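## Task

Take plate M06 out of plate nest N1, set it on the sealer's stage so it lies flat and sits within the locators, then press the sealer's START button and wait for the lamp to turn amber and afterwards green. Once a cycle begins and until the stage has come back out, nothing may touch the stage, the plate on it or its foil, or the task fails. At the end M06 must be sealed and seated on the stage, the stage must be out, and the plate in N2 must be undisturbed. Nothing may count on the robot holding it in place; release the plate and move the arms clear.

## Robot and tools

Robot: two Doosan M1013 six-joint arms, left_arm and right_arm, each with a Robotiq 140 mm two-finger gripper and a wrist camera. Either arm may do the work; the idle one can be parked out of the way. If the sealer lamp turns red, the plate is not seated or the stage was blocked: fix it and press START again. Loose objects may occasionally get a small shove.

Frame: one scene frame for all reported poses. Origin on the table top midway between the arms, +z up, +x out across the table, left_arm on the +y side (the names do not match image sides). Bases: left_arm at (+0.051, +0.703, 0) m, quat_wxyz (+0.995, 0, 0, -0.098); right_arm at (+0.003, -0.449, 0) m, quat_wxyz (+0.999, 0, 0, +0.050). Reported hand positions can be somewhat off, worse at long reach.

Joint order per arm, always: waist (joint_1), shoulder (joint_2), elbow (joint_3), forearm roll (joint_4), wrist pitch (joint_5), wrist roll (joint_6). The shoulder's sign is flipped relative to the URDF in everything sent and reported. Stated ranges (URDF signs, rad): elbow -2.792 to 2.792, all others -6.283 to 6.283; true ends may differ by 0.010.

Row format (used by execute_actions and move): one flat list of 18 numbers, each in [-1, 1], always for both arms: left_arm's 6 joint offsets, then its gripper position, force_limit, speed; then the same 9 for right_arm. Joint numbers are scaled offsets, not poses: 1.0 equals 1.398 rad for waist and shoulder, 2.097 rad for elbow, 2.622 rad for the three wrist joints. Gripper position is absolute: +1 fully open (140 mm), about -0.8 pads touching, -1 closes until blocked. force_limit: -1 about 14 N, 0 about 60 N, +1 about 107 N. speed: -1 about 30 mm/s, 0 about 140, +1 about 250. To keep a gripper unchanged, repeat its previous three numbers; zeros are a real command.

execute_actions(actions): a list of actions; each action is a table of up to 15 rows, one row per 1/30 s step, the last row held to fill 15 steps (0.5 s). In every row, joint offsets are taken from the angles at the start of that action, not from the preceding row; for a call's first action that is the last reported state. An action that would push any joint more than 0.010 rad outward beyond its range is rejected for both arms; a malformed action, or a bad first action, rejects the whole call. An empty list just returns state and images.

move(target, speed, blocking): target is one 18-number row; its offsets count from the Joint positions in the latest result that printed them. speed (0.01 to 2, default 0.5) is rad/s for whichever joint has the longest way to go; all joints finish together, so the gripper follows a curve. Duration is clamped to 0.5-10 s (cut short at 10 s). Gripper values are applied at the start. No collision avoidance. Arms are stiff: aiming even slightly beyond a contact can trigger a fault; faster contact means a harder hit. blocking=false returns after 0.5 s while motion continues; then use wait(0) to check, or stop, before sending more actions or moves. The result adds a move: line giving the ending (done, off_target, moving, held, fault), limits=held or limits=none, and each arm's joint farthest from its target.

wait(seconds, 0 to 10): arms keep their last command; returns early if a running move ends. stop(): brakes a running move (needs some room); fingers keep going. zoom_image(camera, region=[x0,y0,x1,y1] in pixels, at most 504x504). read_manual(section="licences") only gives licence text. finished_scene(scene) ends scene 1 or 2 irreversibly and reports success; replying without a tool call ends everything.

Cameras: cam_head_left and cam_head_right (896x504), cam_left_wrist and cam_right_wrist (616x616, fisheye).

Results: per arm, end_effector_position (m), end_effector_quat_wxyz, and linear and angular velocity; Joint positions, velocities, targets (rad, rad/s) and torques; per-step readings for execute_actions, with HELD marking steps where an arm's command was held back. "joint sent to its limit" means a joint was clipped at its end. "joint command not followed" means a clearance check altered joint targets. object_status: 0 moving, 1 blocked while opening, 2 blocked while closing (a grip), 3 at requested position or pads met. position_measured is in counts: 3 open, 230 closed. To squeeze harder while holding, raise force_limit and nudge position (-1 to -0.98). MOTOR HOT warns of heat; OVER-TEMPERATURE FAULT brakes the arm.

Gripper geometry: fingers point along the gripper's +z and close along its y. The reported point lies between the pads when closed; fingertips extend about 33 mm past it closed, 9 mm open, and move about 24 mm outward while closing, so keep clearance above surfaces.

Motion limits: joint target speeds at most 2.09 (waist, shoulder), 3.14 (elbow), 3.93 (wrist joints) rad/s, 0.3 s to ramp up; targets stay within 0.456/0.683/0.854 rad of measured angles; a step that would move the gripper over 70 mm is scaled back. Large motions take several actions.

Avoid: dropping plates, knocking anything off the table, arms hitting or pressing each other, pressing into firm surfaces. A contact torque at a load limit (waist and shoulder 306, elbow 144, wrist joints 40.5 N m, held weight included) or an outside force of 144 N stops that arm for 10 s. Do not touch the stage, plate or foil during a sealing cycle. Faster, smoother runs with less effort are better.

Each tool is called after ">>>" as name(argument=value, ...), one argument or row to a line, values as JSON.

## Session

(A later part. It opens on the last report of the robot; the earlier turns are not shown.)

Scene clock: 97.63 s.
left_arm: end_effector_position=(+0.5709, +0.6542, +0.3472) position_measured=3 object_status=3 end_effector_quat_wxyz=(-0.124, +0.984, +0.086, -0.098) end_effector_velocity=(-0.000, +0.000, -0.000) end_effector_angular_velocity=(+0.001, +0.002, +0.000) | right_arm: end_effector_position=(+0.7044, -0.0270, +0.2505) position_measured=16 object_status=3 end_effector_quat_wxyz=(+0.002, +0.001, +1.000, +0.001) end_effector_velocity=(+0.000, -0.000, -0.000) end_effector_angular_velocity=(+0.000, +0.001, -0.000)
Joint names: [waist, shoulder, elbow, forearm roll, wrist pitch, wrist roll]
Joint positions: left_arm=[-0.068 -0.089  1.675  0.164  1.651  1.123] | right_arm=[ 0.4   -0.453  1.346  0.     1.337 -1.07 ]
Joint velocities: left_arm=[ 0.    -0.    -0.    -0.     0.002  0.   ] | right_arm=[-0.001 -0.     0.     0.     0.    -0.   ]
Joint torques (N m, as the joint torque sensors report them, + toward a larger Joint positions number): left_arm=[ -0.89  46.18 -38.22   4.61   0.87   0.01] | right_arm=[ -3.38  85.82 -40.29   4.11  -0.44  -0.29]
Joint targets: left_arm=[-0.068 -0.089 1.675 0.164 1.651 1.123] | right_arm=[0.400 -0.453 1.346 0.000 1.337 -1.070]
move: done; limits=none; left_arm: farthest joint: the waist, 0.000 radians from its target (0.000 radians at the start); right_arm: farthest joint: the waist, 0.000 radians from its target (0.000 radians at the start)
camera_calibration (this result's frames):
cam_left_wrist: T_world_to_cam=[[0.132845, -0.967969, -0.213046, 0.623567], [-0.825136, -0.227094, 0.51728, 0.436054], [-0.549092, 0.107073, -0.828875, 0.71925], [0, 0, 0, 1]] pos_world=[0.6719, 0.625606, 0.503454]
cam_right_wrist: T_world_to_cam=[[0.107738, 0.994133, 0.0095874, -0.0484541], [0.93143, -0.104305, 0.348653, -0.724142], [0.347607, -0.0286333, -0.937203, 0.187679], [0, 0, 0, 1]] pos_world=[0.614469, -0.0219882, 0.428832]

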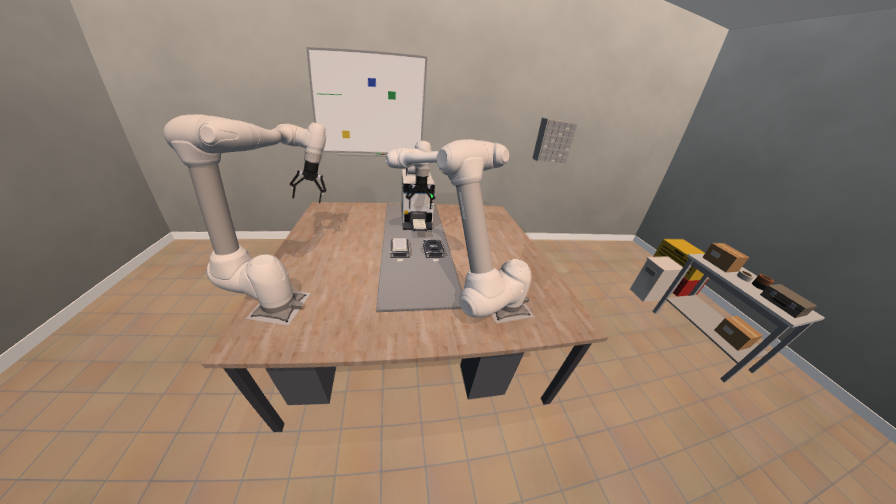

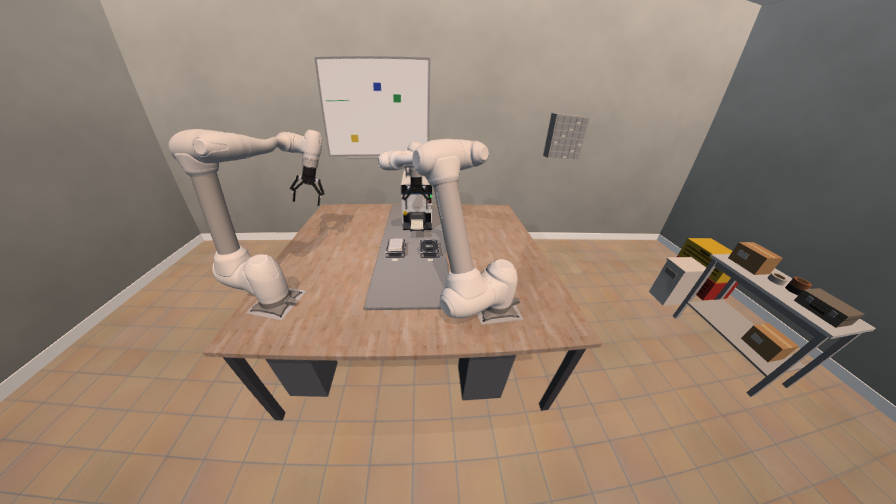

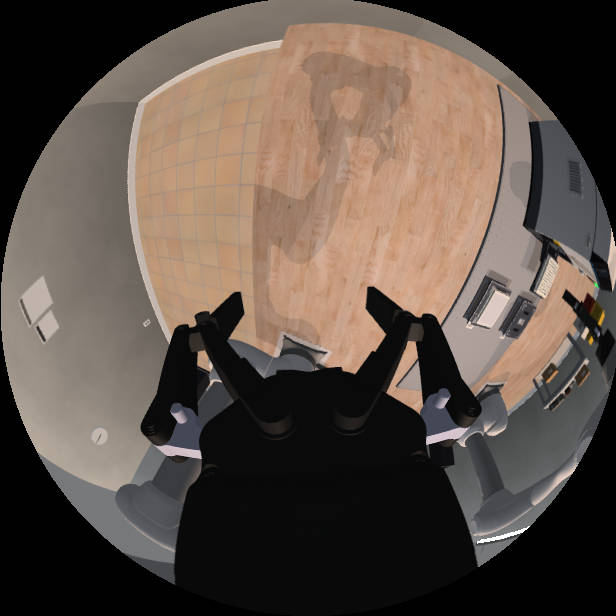

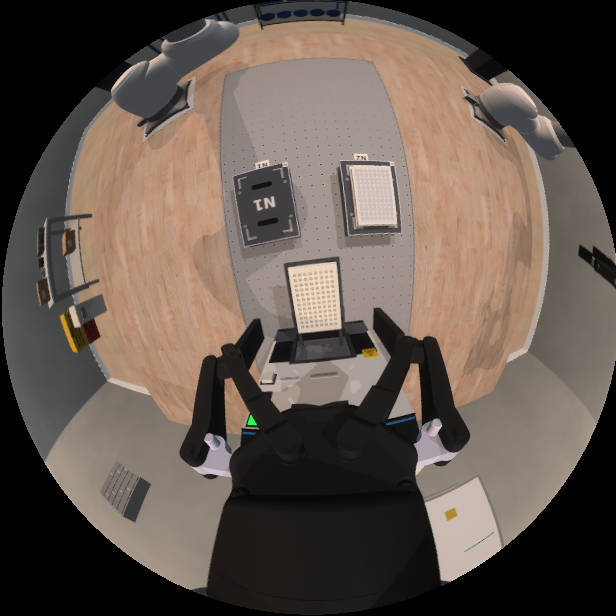

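>>> move(
  target=[0,0,0,0,0,0,1,0,0, -0.1066,0.1795,0.226,0,-0.3154,-0.191,-1,0,0.5],
  speed=0.6,
)

>>> move(
  target=[0,0,0,0,0,0,1,0,0, 0,-0.0315,-0.0148,0,-0.0011,0,-1,0,0.5],
  speed=0.1,
)

>>> execute_actions(
  actions=[
    [[0,0,0,0,0,0,1,0,0, 0,-0.0032,-0.0027,0,0.0005,0,-1,0,0.5]],
    [[0,0,0,0,0,0,1,0,0, 0,-0.0032,-0.0027,0,0.0005,0,-1,0,0.5]],
    [[0,0,0,0,0,0,1,0,0, 0,-0.0022,-0.002,0,0.0003,0,-1,0,0.5]],
    [[0,0,0,0,0,0,1,0,0, 0,0.04,0.022,0,0,0,-1,0,0.5]],
  ],
)

Scene clock: 100.87 s.
left_arm: end_effector_position=(+0.5709, +0.6542, +0.3472) position_measured=3 object_status=3 end_effector_quat_wxyz=(-0.124, +0.984, +0.086, -0.098) end_effector_velocity=(-0.000, -0.000, +0.000) end_effector_angular_velocity=(-0.001, +0.001, -0.000) | right_arm: end_effector_position=(+0.7594, -0.1357, +0.2429) position_measured=233 object_status=3 end_effector_quat_wxyz=(+0.295, -0.166, +0.940, +0.052) end_effector_velocity=(+0.000, -0.002, -0.001) end_effector_angular_velocity=(+0.000, +0.001, -0.002)
Joint names: [waist, shoulder, elbow, forearm roll, wrist pitch, wrist roll]
Joint positions: left_arm=[-0.068 -0.089  1.675  0.164  1.651  1.123] | right_arm=[ 0.251 -0.203  1.82   0.     0.51  -1.57 ]
Joint velocities: left_arm=[-0.     0.    -0.    -0.001  0.001  0.   ] | right_arm=[-0.002  0.     0.001  0.    -0.     0.   ]
Joint torques (N m, as the joint torque sensors report them, + toward a larger Joint positions number): left_arm=[  0.    45.51 -38.61   4.73   1.05  -0.1 ] | right_arm=[ -2.71  60.05 -38.13   3.75  -1.89  -0.3 ]
Joint targets: left_arm=[-0.068 -0.089 1.675 0.164 1.651 1.123] | right_arm=[0.251 -0.202 1.820 0.000 0.510 -1.570]
move: done; limits=none; left_arm: farthest joint: the waist, 0.000 radians from its target (0.000 radians at the start); right_arm: farthest joint: the waist, 0.000 radians from its target (0.149 radians at the start)
camera_calibration (this result's frames):
cam_left_wrist: T_world_to_cam=[[0.132845, -0.967969, -0.213046, 0.623567], [-0.825136, -0.227094, 0.51728, 0.436054], [-0.549092, 0.107073, -0.828874, 0.71925], [0, 0, 0, 1]] pos_world=[0.6719, 0.625606, 0.503454]
cam_right_wrist: T_world_to_cam=[[-0.262728, 0.962562, 0.0666924, 0.317003], [0.568809, 0.0986804, 0.816528, -0.594808], [0.779378, 0.25246, -0.573441, -0.219719], [0, 0, 0, 1]] pos_world=[0.592862, -0.190969, 0.33854]

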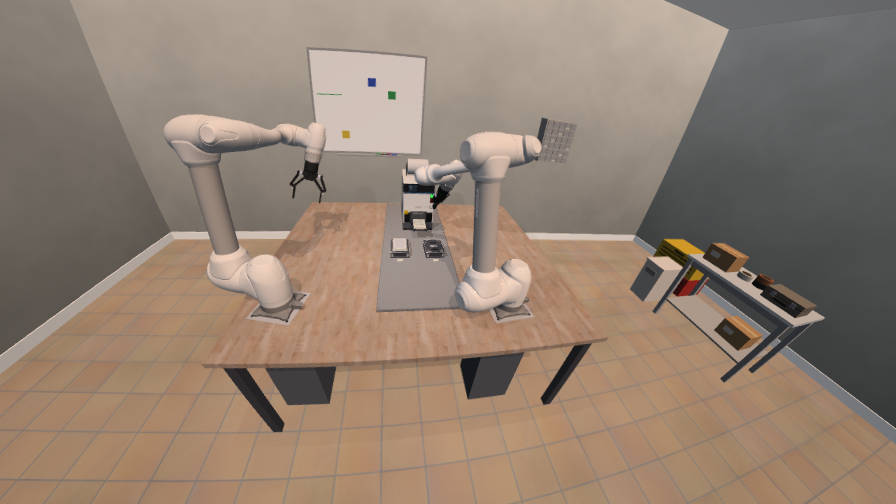

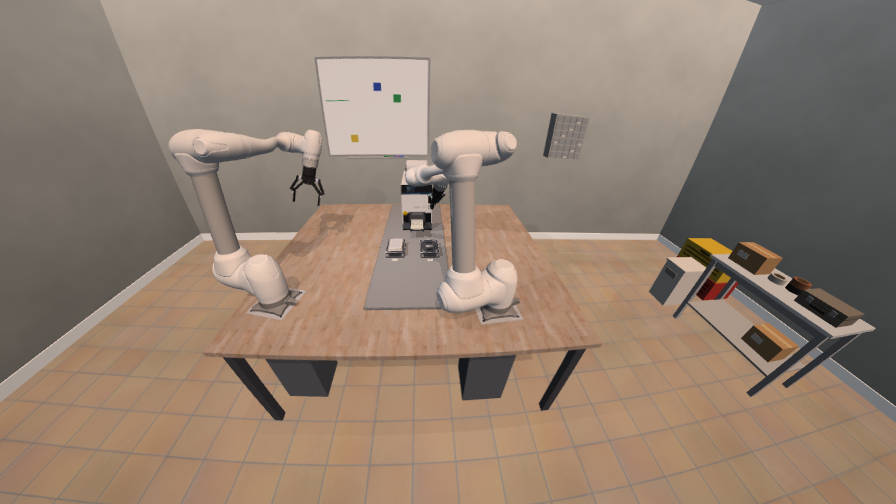

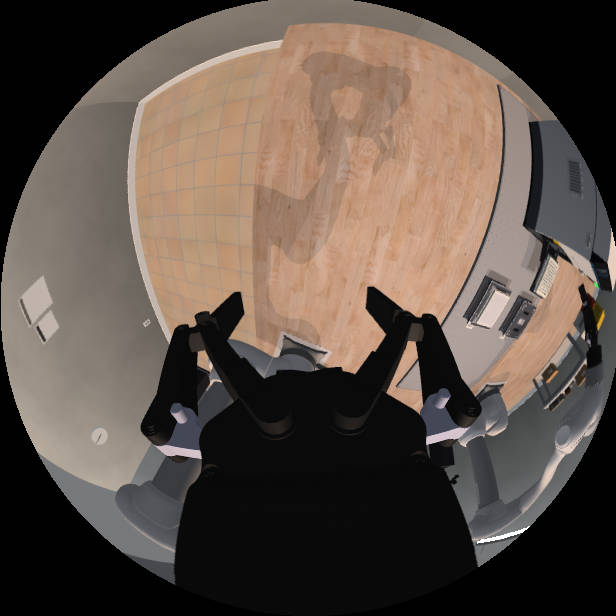

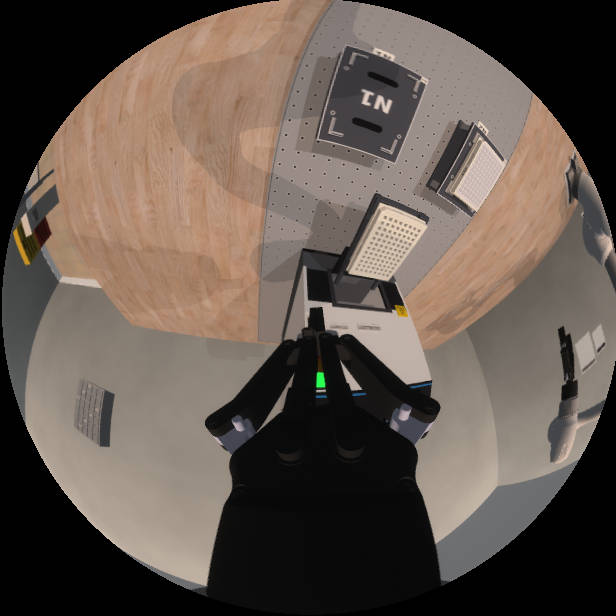

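Scene clock: 101.63 s.
left_arm: end_effector_position=(+0.5709, +0.6542, +0.3472) position_measured=3 object_status=3 end_effector_quat_wxyz=(-0.124, +0.984, +0.086, -0.098) end_effector_velocity=(+0.000, +0.000, -0.000) end_effector_angular_velocity=(+0.000, -0.001, -0.000) | right_arm: end_effector_position=(+0.7787, -0.1287, +0.2284) position_measured=233 object_status=3 end_effector_quat_wxyz=(+0.290, -0.166, +0.941, +0.052) end_effector_velocity=(+0.001, -0.001, -0.000) end_effector_angular_velocity=(-0.001, +0.000, -0.001)
Joint names: [waist, shoulder, elbow, forearm roll, wrist pitch, wrist roll]
Joint positions: left_arm=[-0.068 -0.089  1.675  0.164  1.651  1.123] | right_arm=[ 0.251 -0.247  1.789  0.     0.507 -1.57 ]
Joint velocities: left_arm=[ 0.     0.    -0.     0.001 -0.001  0.   ] | right_arm=[-0.002 -0.    -0.    -0.001  0.    -0.   ]
Joint torques (N m, as the joint torque sensors report them, + toward a larger Joint positions number): left_arm=[  0.35  46.04 -38.5    4.49   0.9   -0.09] | right_arm=[ -2.45  63.91 -37.7    3.7   -1.92  -0.28]
Joint targets: left_arm=[-0.068 -0.089 1.675 0.164 1.651 1.123] | right_arm=[0.251 -0.247 1.789 0.000 0.507 -1.570]
move: done; limits=none; left_arm: farthest joint: the waist, 0.000 radians from its target (0.000 radians at the start); right_arm: farthest joint: the shoulder, 0.001 radians from its target (0.045 radians at the start)
camera_calibration (this result's frames):
cam_left_wrist: T_world_to_cam=[[0.132845, -0.967969, -0.213046, 0.623567], [-0.825136, -0.227094, 0.51728, 0.436054], [-0.549092, 0.107073, -0.828874, 0.71925], [0, 0, 0, 1]] pos_world=[0.6719, 0.625606, 0.503454]
cam_right_wrist: T_world_to_cam=[[-0.262092, 0.962794, 0.0658403, 0.315978], [0.576518, 0.101497, 0.810756, -0.599025], [0.773909, 0.250451, -0.581669, -0.239025], [0, 0, 0, 1]] pos_world=[0.613148, -0.183558, 0.325826]

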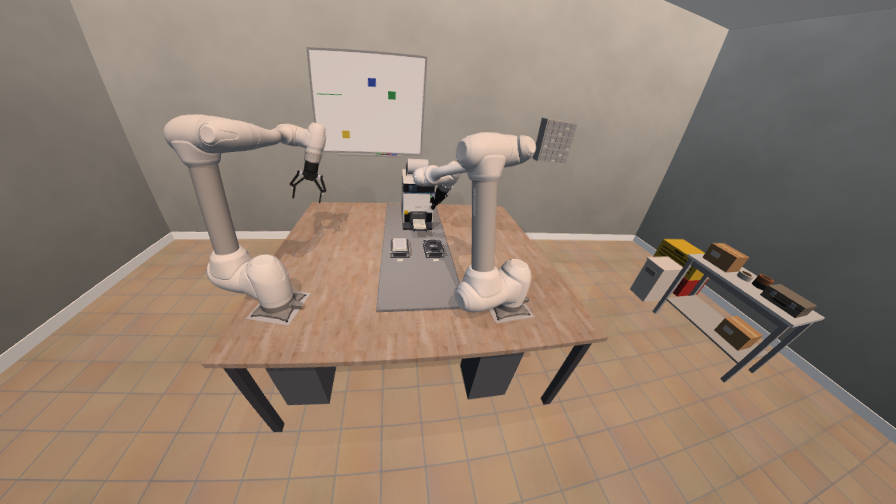

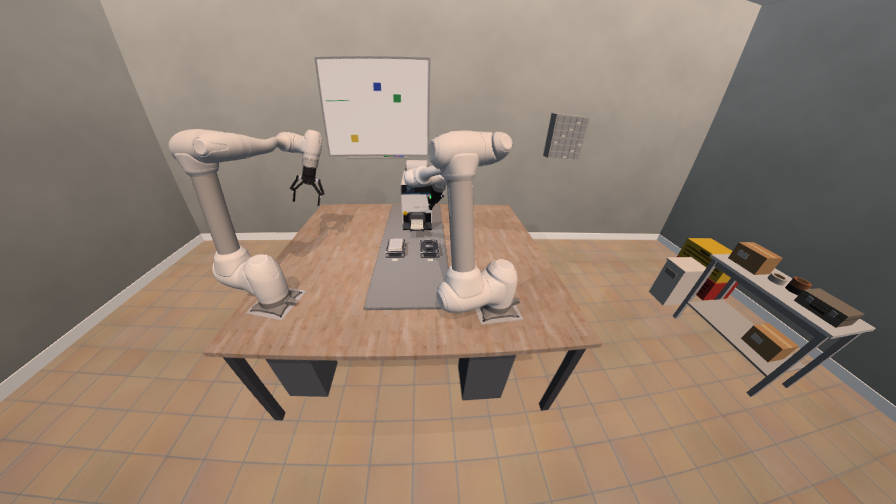

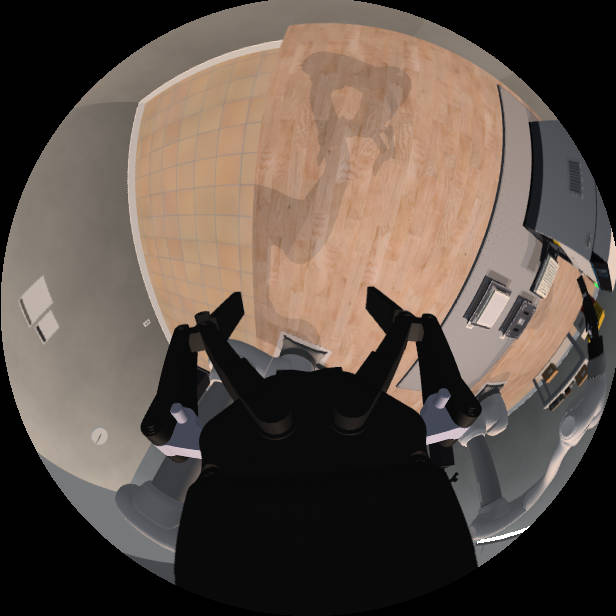

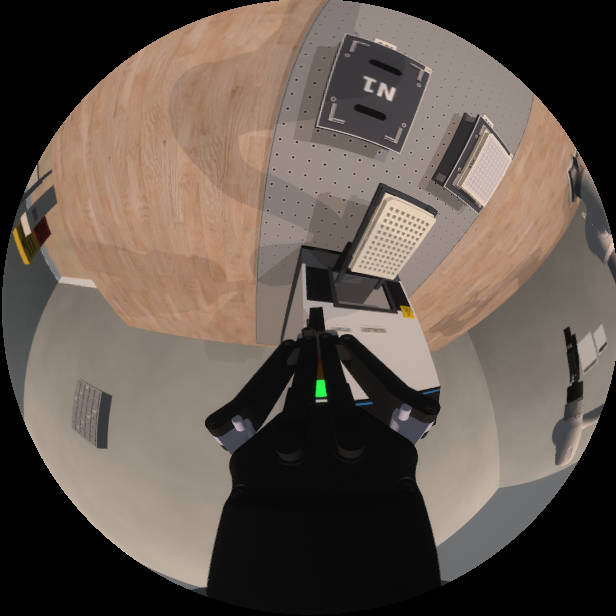

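Scene clock: 103.63 s.
left_arm: end_effector_position=(+0.5709, +0.6542, +0.3472) position_measured=3 object_status=3 end_effector_quat_wxyz=(-0.124, +0.984, +0.086, -0.098) end_effector_velocity=(+0.000, +0.000, +0.000) end_effector_angular_velocity=(+0.000, -0.001, -0.002) | right_arm: end_effector_position=(+0.7595, -0.1358, +0.2431) position_measured=233 object_status=3 end_effector_quat_wxyz=(+0.295, -0.166, +0.940, +0.052) end_effector_velocity=(-0.000, +0.000, -0.000) end_effector_angular_velocity=(-0.001, +0.000, +0.000)
Joint names: [waist, shoulder, elbow, forearm roll, wrist pitch, wrist roll]
Joint positions: left_arm=[-0.068 -0.089  1.675  0.164  1.651  1.123] | right_arm=[ 0.251 -0.202  1.82   0.     0.511 -1.57 ]
Joint velocities: left_arm=[ 0.     0.    -0.     0.001 -0.     0.002] | right_arm=[ 0.     0.     0.001 -0.001 -0.     0.   ]
Joint torques (N m, as the joint torque sensors report them, + toward a larger Joint positions number): left_arm=[  0.32  46.3  -38.29   4.72   0.78   0.04] | right_arm=[ -3.53  59.6  -38.24   3.74  -2.05  -0.32]
Joint targets: left_arm=[-0.068 -0.089 1.675 0.164 1.651 1.123] | right_arm=[0.251 -0.203 1.820 0.000 0.511 -1.570]
Step readings (joint positions; steps 1 to 15: 1st action; 16 to 30: 2nd action; 31 to 45: 3rd action; 46 to 60: 4th action):
0: left_arm=[-0.068 -0.089 1.675 0.164 1.651 1.123] | right_arm=[0.251 -0.247 1.789 0.000 0.507 -1.570]
1: left_arm=[-0.068 -0.089 1.675 0.164 1.651 1.123] | right_arm=[0.251 -0.247 1.789 0.000 0.507 -1.570]
2: left_arm=[-0.068 -0.089 1.675 0.164 1.651 1.123] | right_arm=[0.251 -0.248 1.787 0.000 0.507 -1.570]
4: left_arm=[-0.068 -0.089 1.675 0.164 1.651 1.123] | right_arm=[0.251 -0.251 1.784 0.000 0.508 -1.570]
8: left_arm=[-0.068 -0.089 1.675 0.164 1.651 1.123] | right_arm=[0.251 -0.251 1.784 0.000 0.509 -1.570]
15: left_arm=[-0.068 -0.089 1.675 0.164 1.651 1.123] | right_arm=[0.251 -0.251 1.783 0.000 0.509 -1.570]
16: left_arm=[-0.068 -0.089 1.675 0.164 1.651 1.123] | right_arm=[0.251 -0.251 1.783 0.000 0.509 -1.570]
17: left_arm=[-0.068 -0.089 1.675 0.164 1.651 1.123] | right_arm=[0.251 -0.253 1.781 0.000 0.509 -1.570]
19: left_arm=[-0.068 -0.089 1.675 0.164 1.651 1.123] | right_arm=[0.251 -0.255 1.778 0.000 0.510 -1.570]
23: left_arm=[-0.068 -0.089 1.675 0.164 1.651 1.123] | right_arm=[0.251 -0.255 1.778 0.000 0.510 -1.570]
30: left_arm=[-0.068 -0.089 1.675 0.164 1.651 1.123] | right_arm=[0.251 -0.255 1.778 0.000 0.510 -1.570]
31: left_arm=[-0.068 -0.089 1.675 0.164 1.651 1.123] | right_arm=[0.251 -0.256 1.778 0.000 0.510 -1.570]
32: left_arm=[-0.068 -0.089 1.675 0.164 1.651 1.123] | right_arm=[0.251 -0.257 1.776 0.000 0.510 -1.570]
34: left_arm=[-0.068 -0.089 1.675 0.164 1.651 1.123] | right_arm=[0.251 -0.258 1.774 0.000 0.511 -1.570]
38: left_arm=[-0.068 -0.089 1.675 0.164 1.651 1.123] | right_arm=[0.251 -0.259 1.774 0.000 0.511 -1.570]
45: left_arm=[-0.068 -0.089 1.675 0.164 1.651 1.123] | right_arm=[0.251 -0.259 1.774 0.000 0.511 -1.570]
46: left_arm=[-0.068 -0.089 1.675 0.164 1.651 1.123] | right_arm=[0.251 -0.259 1.774 0.000 0.511 -1.570]
47: left_arm=[-0.068 -0.089 1.675 0.164 1.651 1.123] | right_arm=[0.251 -0.255 1.776 0.000 0.511 -1.570]
49: left_arm=[-0.068 -0.089 1.675 0.164 1.651 1.123] | right_arm=[0.251 -0.228 1.800 0.000 0.511 -1.570]
53: left_arm=[-0.068 -0.089 1.675 0.164 1.651 1.123] | right_arm=[0.251 -0.202 1.820 0.000 0.511 -1.570]
60: Joint positions above
camera_calibration (this result's frames):
cam_left_wrist: T_world_to_cam=[[0.132845, -0.967969, -0.213046, 0.623567], [-0.825136, -0.227094, 0.51728, 0.436054], [-0.549092, 0.107073, -0.828874, 0.71925], [0, 0, 0, 1]] pos_world=[0.6719, 0.625606, 0.503454]
cam_right_wrist: T_world_to_cam=[[-0.262657, 0.962582, 0.0666888, 0.316987], [0.568873, 0.0986598, 0.816486, -0.595086], [0.779355, 0.252393, -0.5735, -0.219626], [0, 0, 0, 1]] pos_world=[0.592954, -0.190983, 0.338784]

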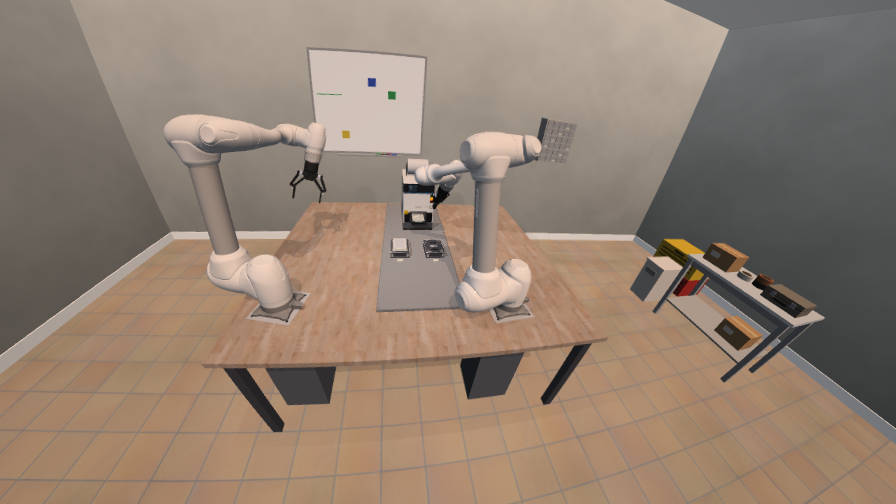

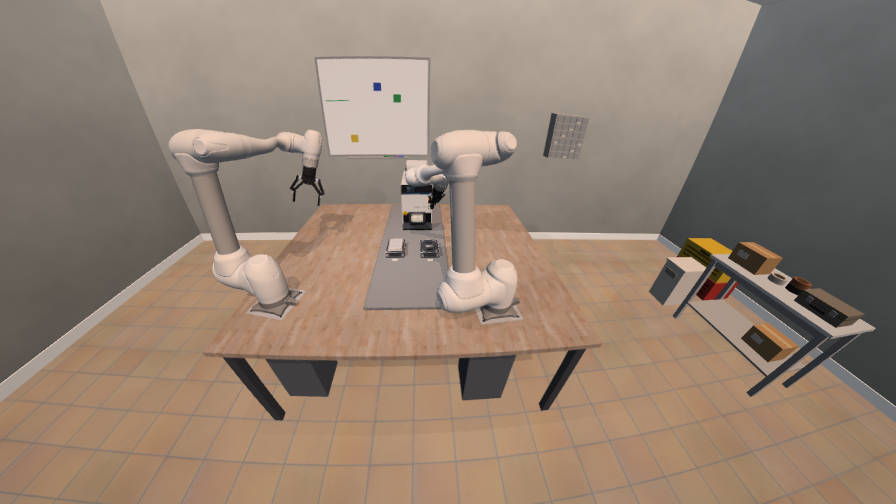

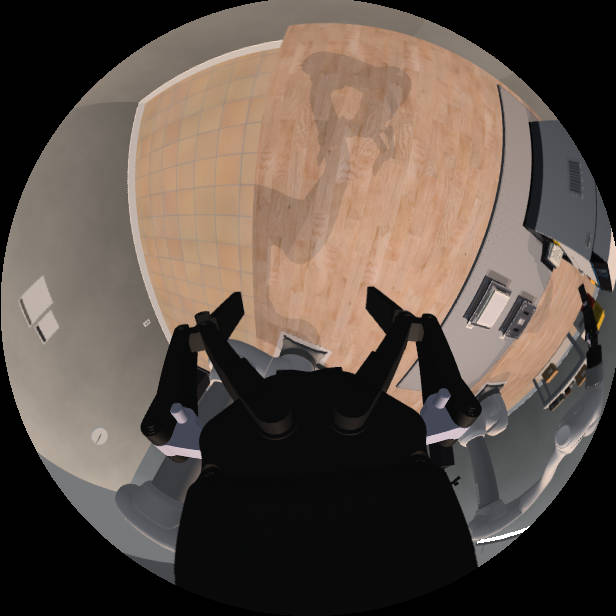

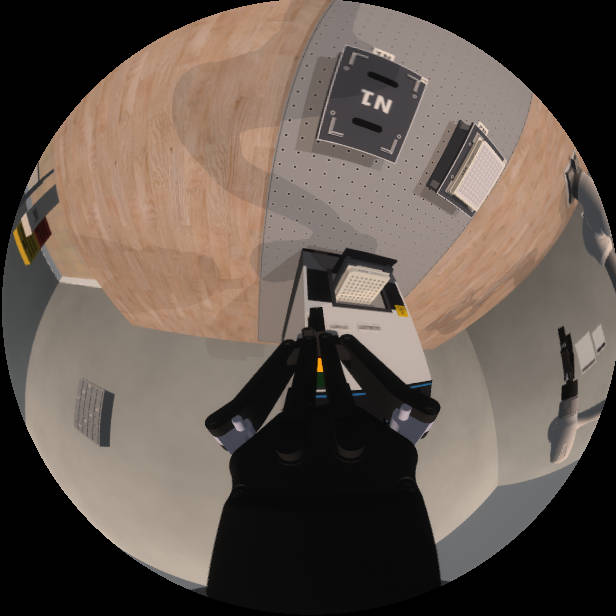

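Amber; the cycle is running.

>>> wait(
  seconds=10,
)

Scene clock: 113.83 s.
left_arm: end_effector_position=(+0.5709, +0.6542, +0.3472) position_measured=3 object_status=3 end_effector_quat_wxyz=(-0.124, +0.984, +0.086, -0.098) end_effector_velocity=(-0.000, -0.000, +0.001) end_effector_angular_velocity=(-0.001, -0.002, +0.000) | right_arm: end_effector_position=(+0.7594, -0.1357, +0.2430) position_measured=233 object_status=3 end_effector_quat_wxyz=(+0.295, -0.166, +0.940, +0.052) end_effector_velocity=(-0.000, -0.000, -0.000) end_effector_angular_velocity=(-0.000, +0.000, +0.000)
Joint names: [waist, shoulder, elbow, forearm roll, wrist pitch, wrist roll]
Joint positions: left_arm=[-0.068 -0.089  1.675  0.164  1.651  1.123] | right_arm=[ 0.251 -0.203  1.82   0.     0.511 -1.57 ]
Joint velocities: left_arm=[ 0.     0.001  0.    -0.    -0.001 -0.   ] | right_arm=[-0.    -0.     0.     0.    -0.    -0.001]
Joint torques (N m, as the joint torque sensors report them, + toward a larger Joint positions number): left_arm=[ -0.35  45.65 -38.17   4.6    1.02  -0.14] | right_arm=[ -3.2   59.35 -38.35   3.83  -1.88  -0.3 ]
Joint targets: left_arm=[-0.068 -0.089 1.675 0.164 1.651 1.123] | right_arm=[0.251 -0.203 1.820 0.000 0.511 -1.570]
wait: 10.00 s; at rest from the start
camera_calibration (this result's frames):
cam_left_wrist: T_world_to_cam=[[0.132845, -0.967969, -0.213046, 0.623567], [-0.825136, -0.227094, 0.51728, 0.436054], [-0.549093, 0.107073, -0.828874, 0.71925], [0, 0, 0, 1]] pos_world=[0.6719, 0.625606, 0.503454]
cam_right_wrist: T_world_to_cam=[[-0.262687, 0.962575, 0.0666749, 0.316988], [0.568995, 0.09873, 0.816392, -0.595032], [0.779256, 0.252394, -0.573636, -0.219586], [0, 0, 0, 1]] pos_world=[0.592953, -0.190955, 0.338682]

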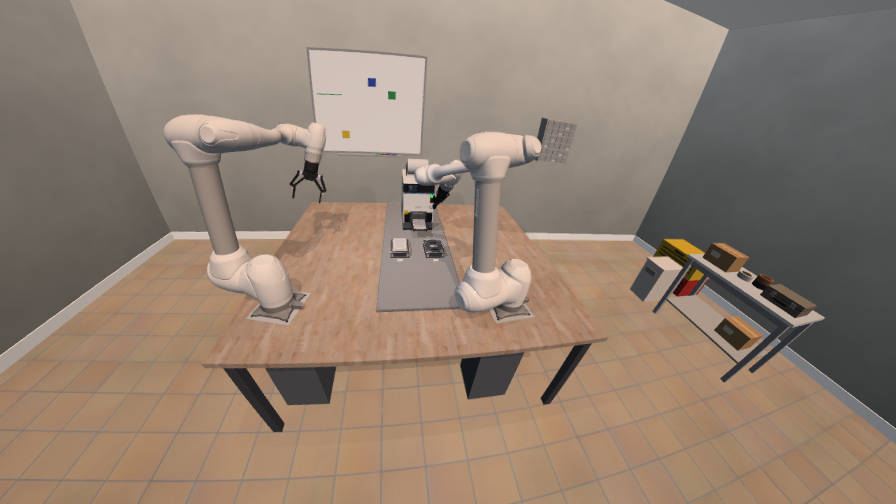

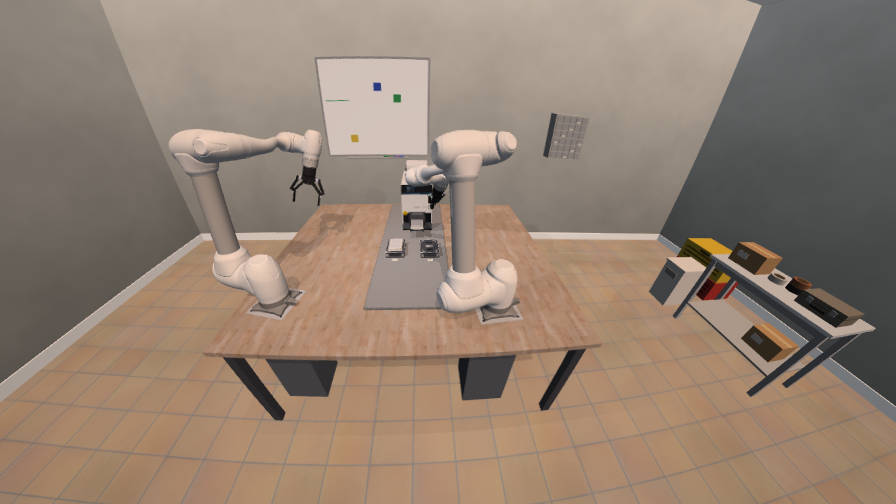

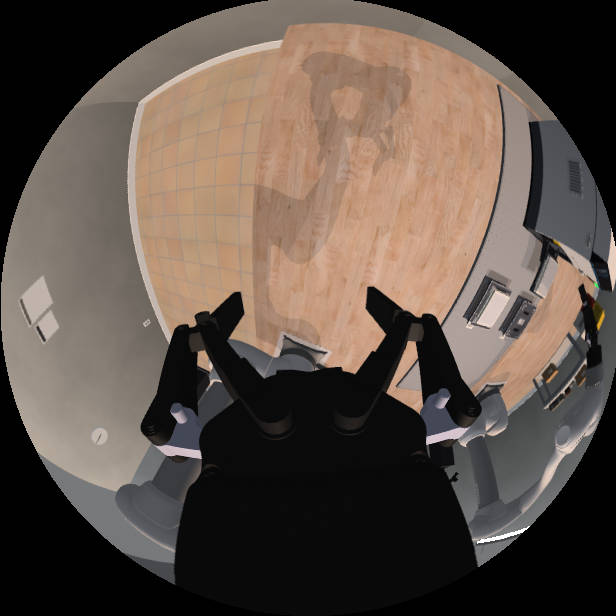

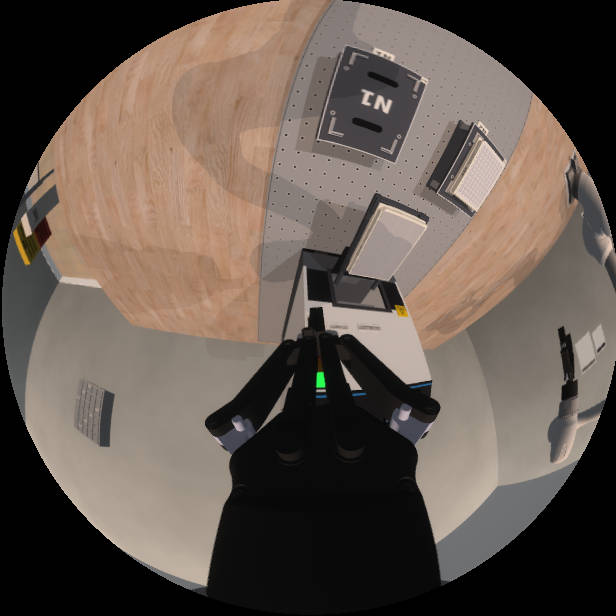

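Sealed, green, stage out.

>>> finished_scene(
  scene=1,
)

The scene is finished: the task was done.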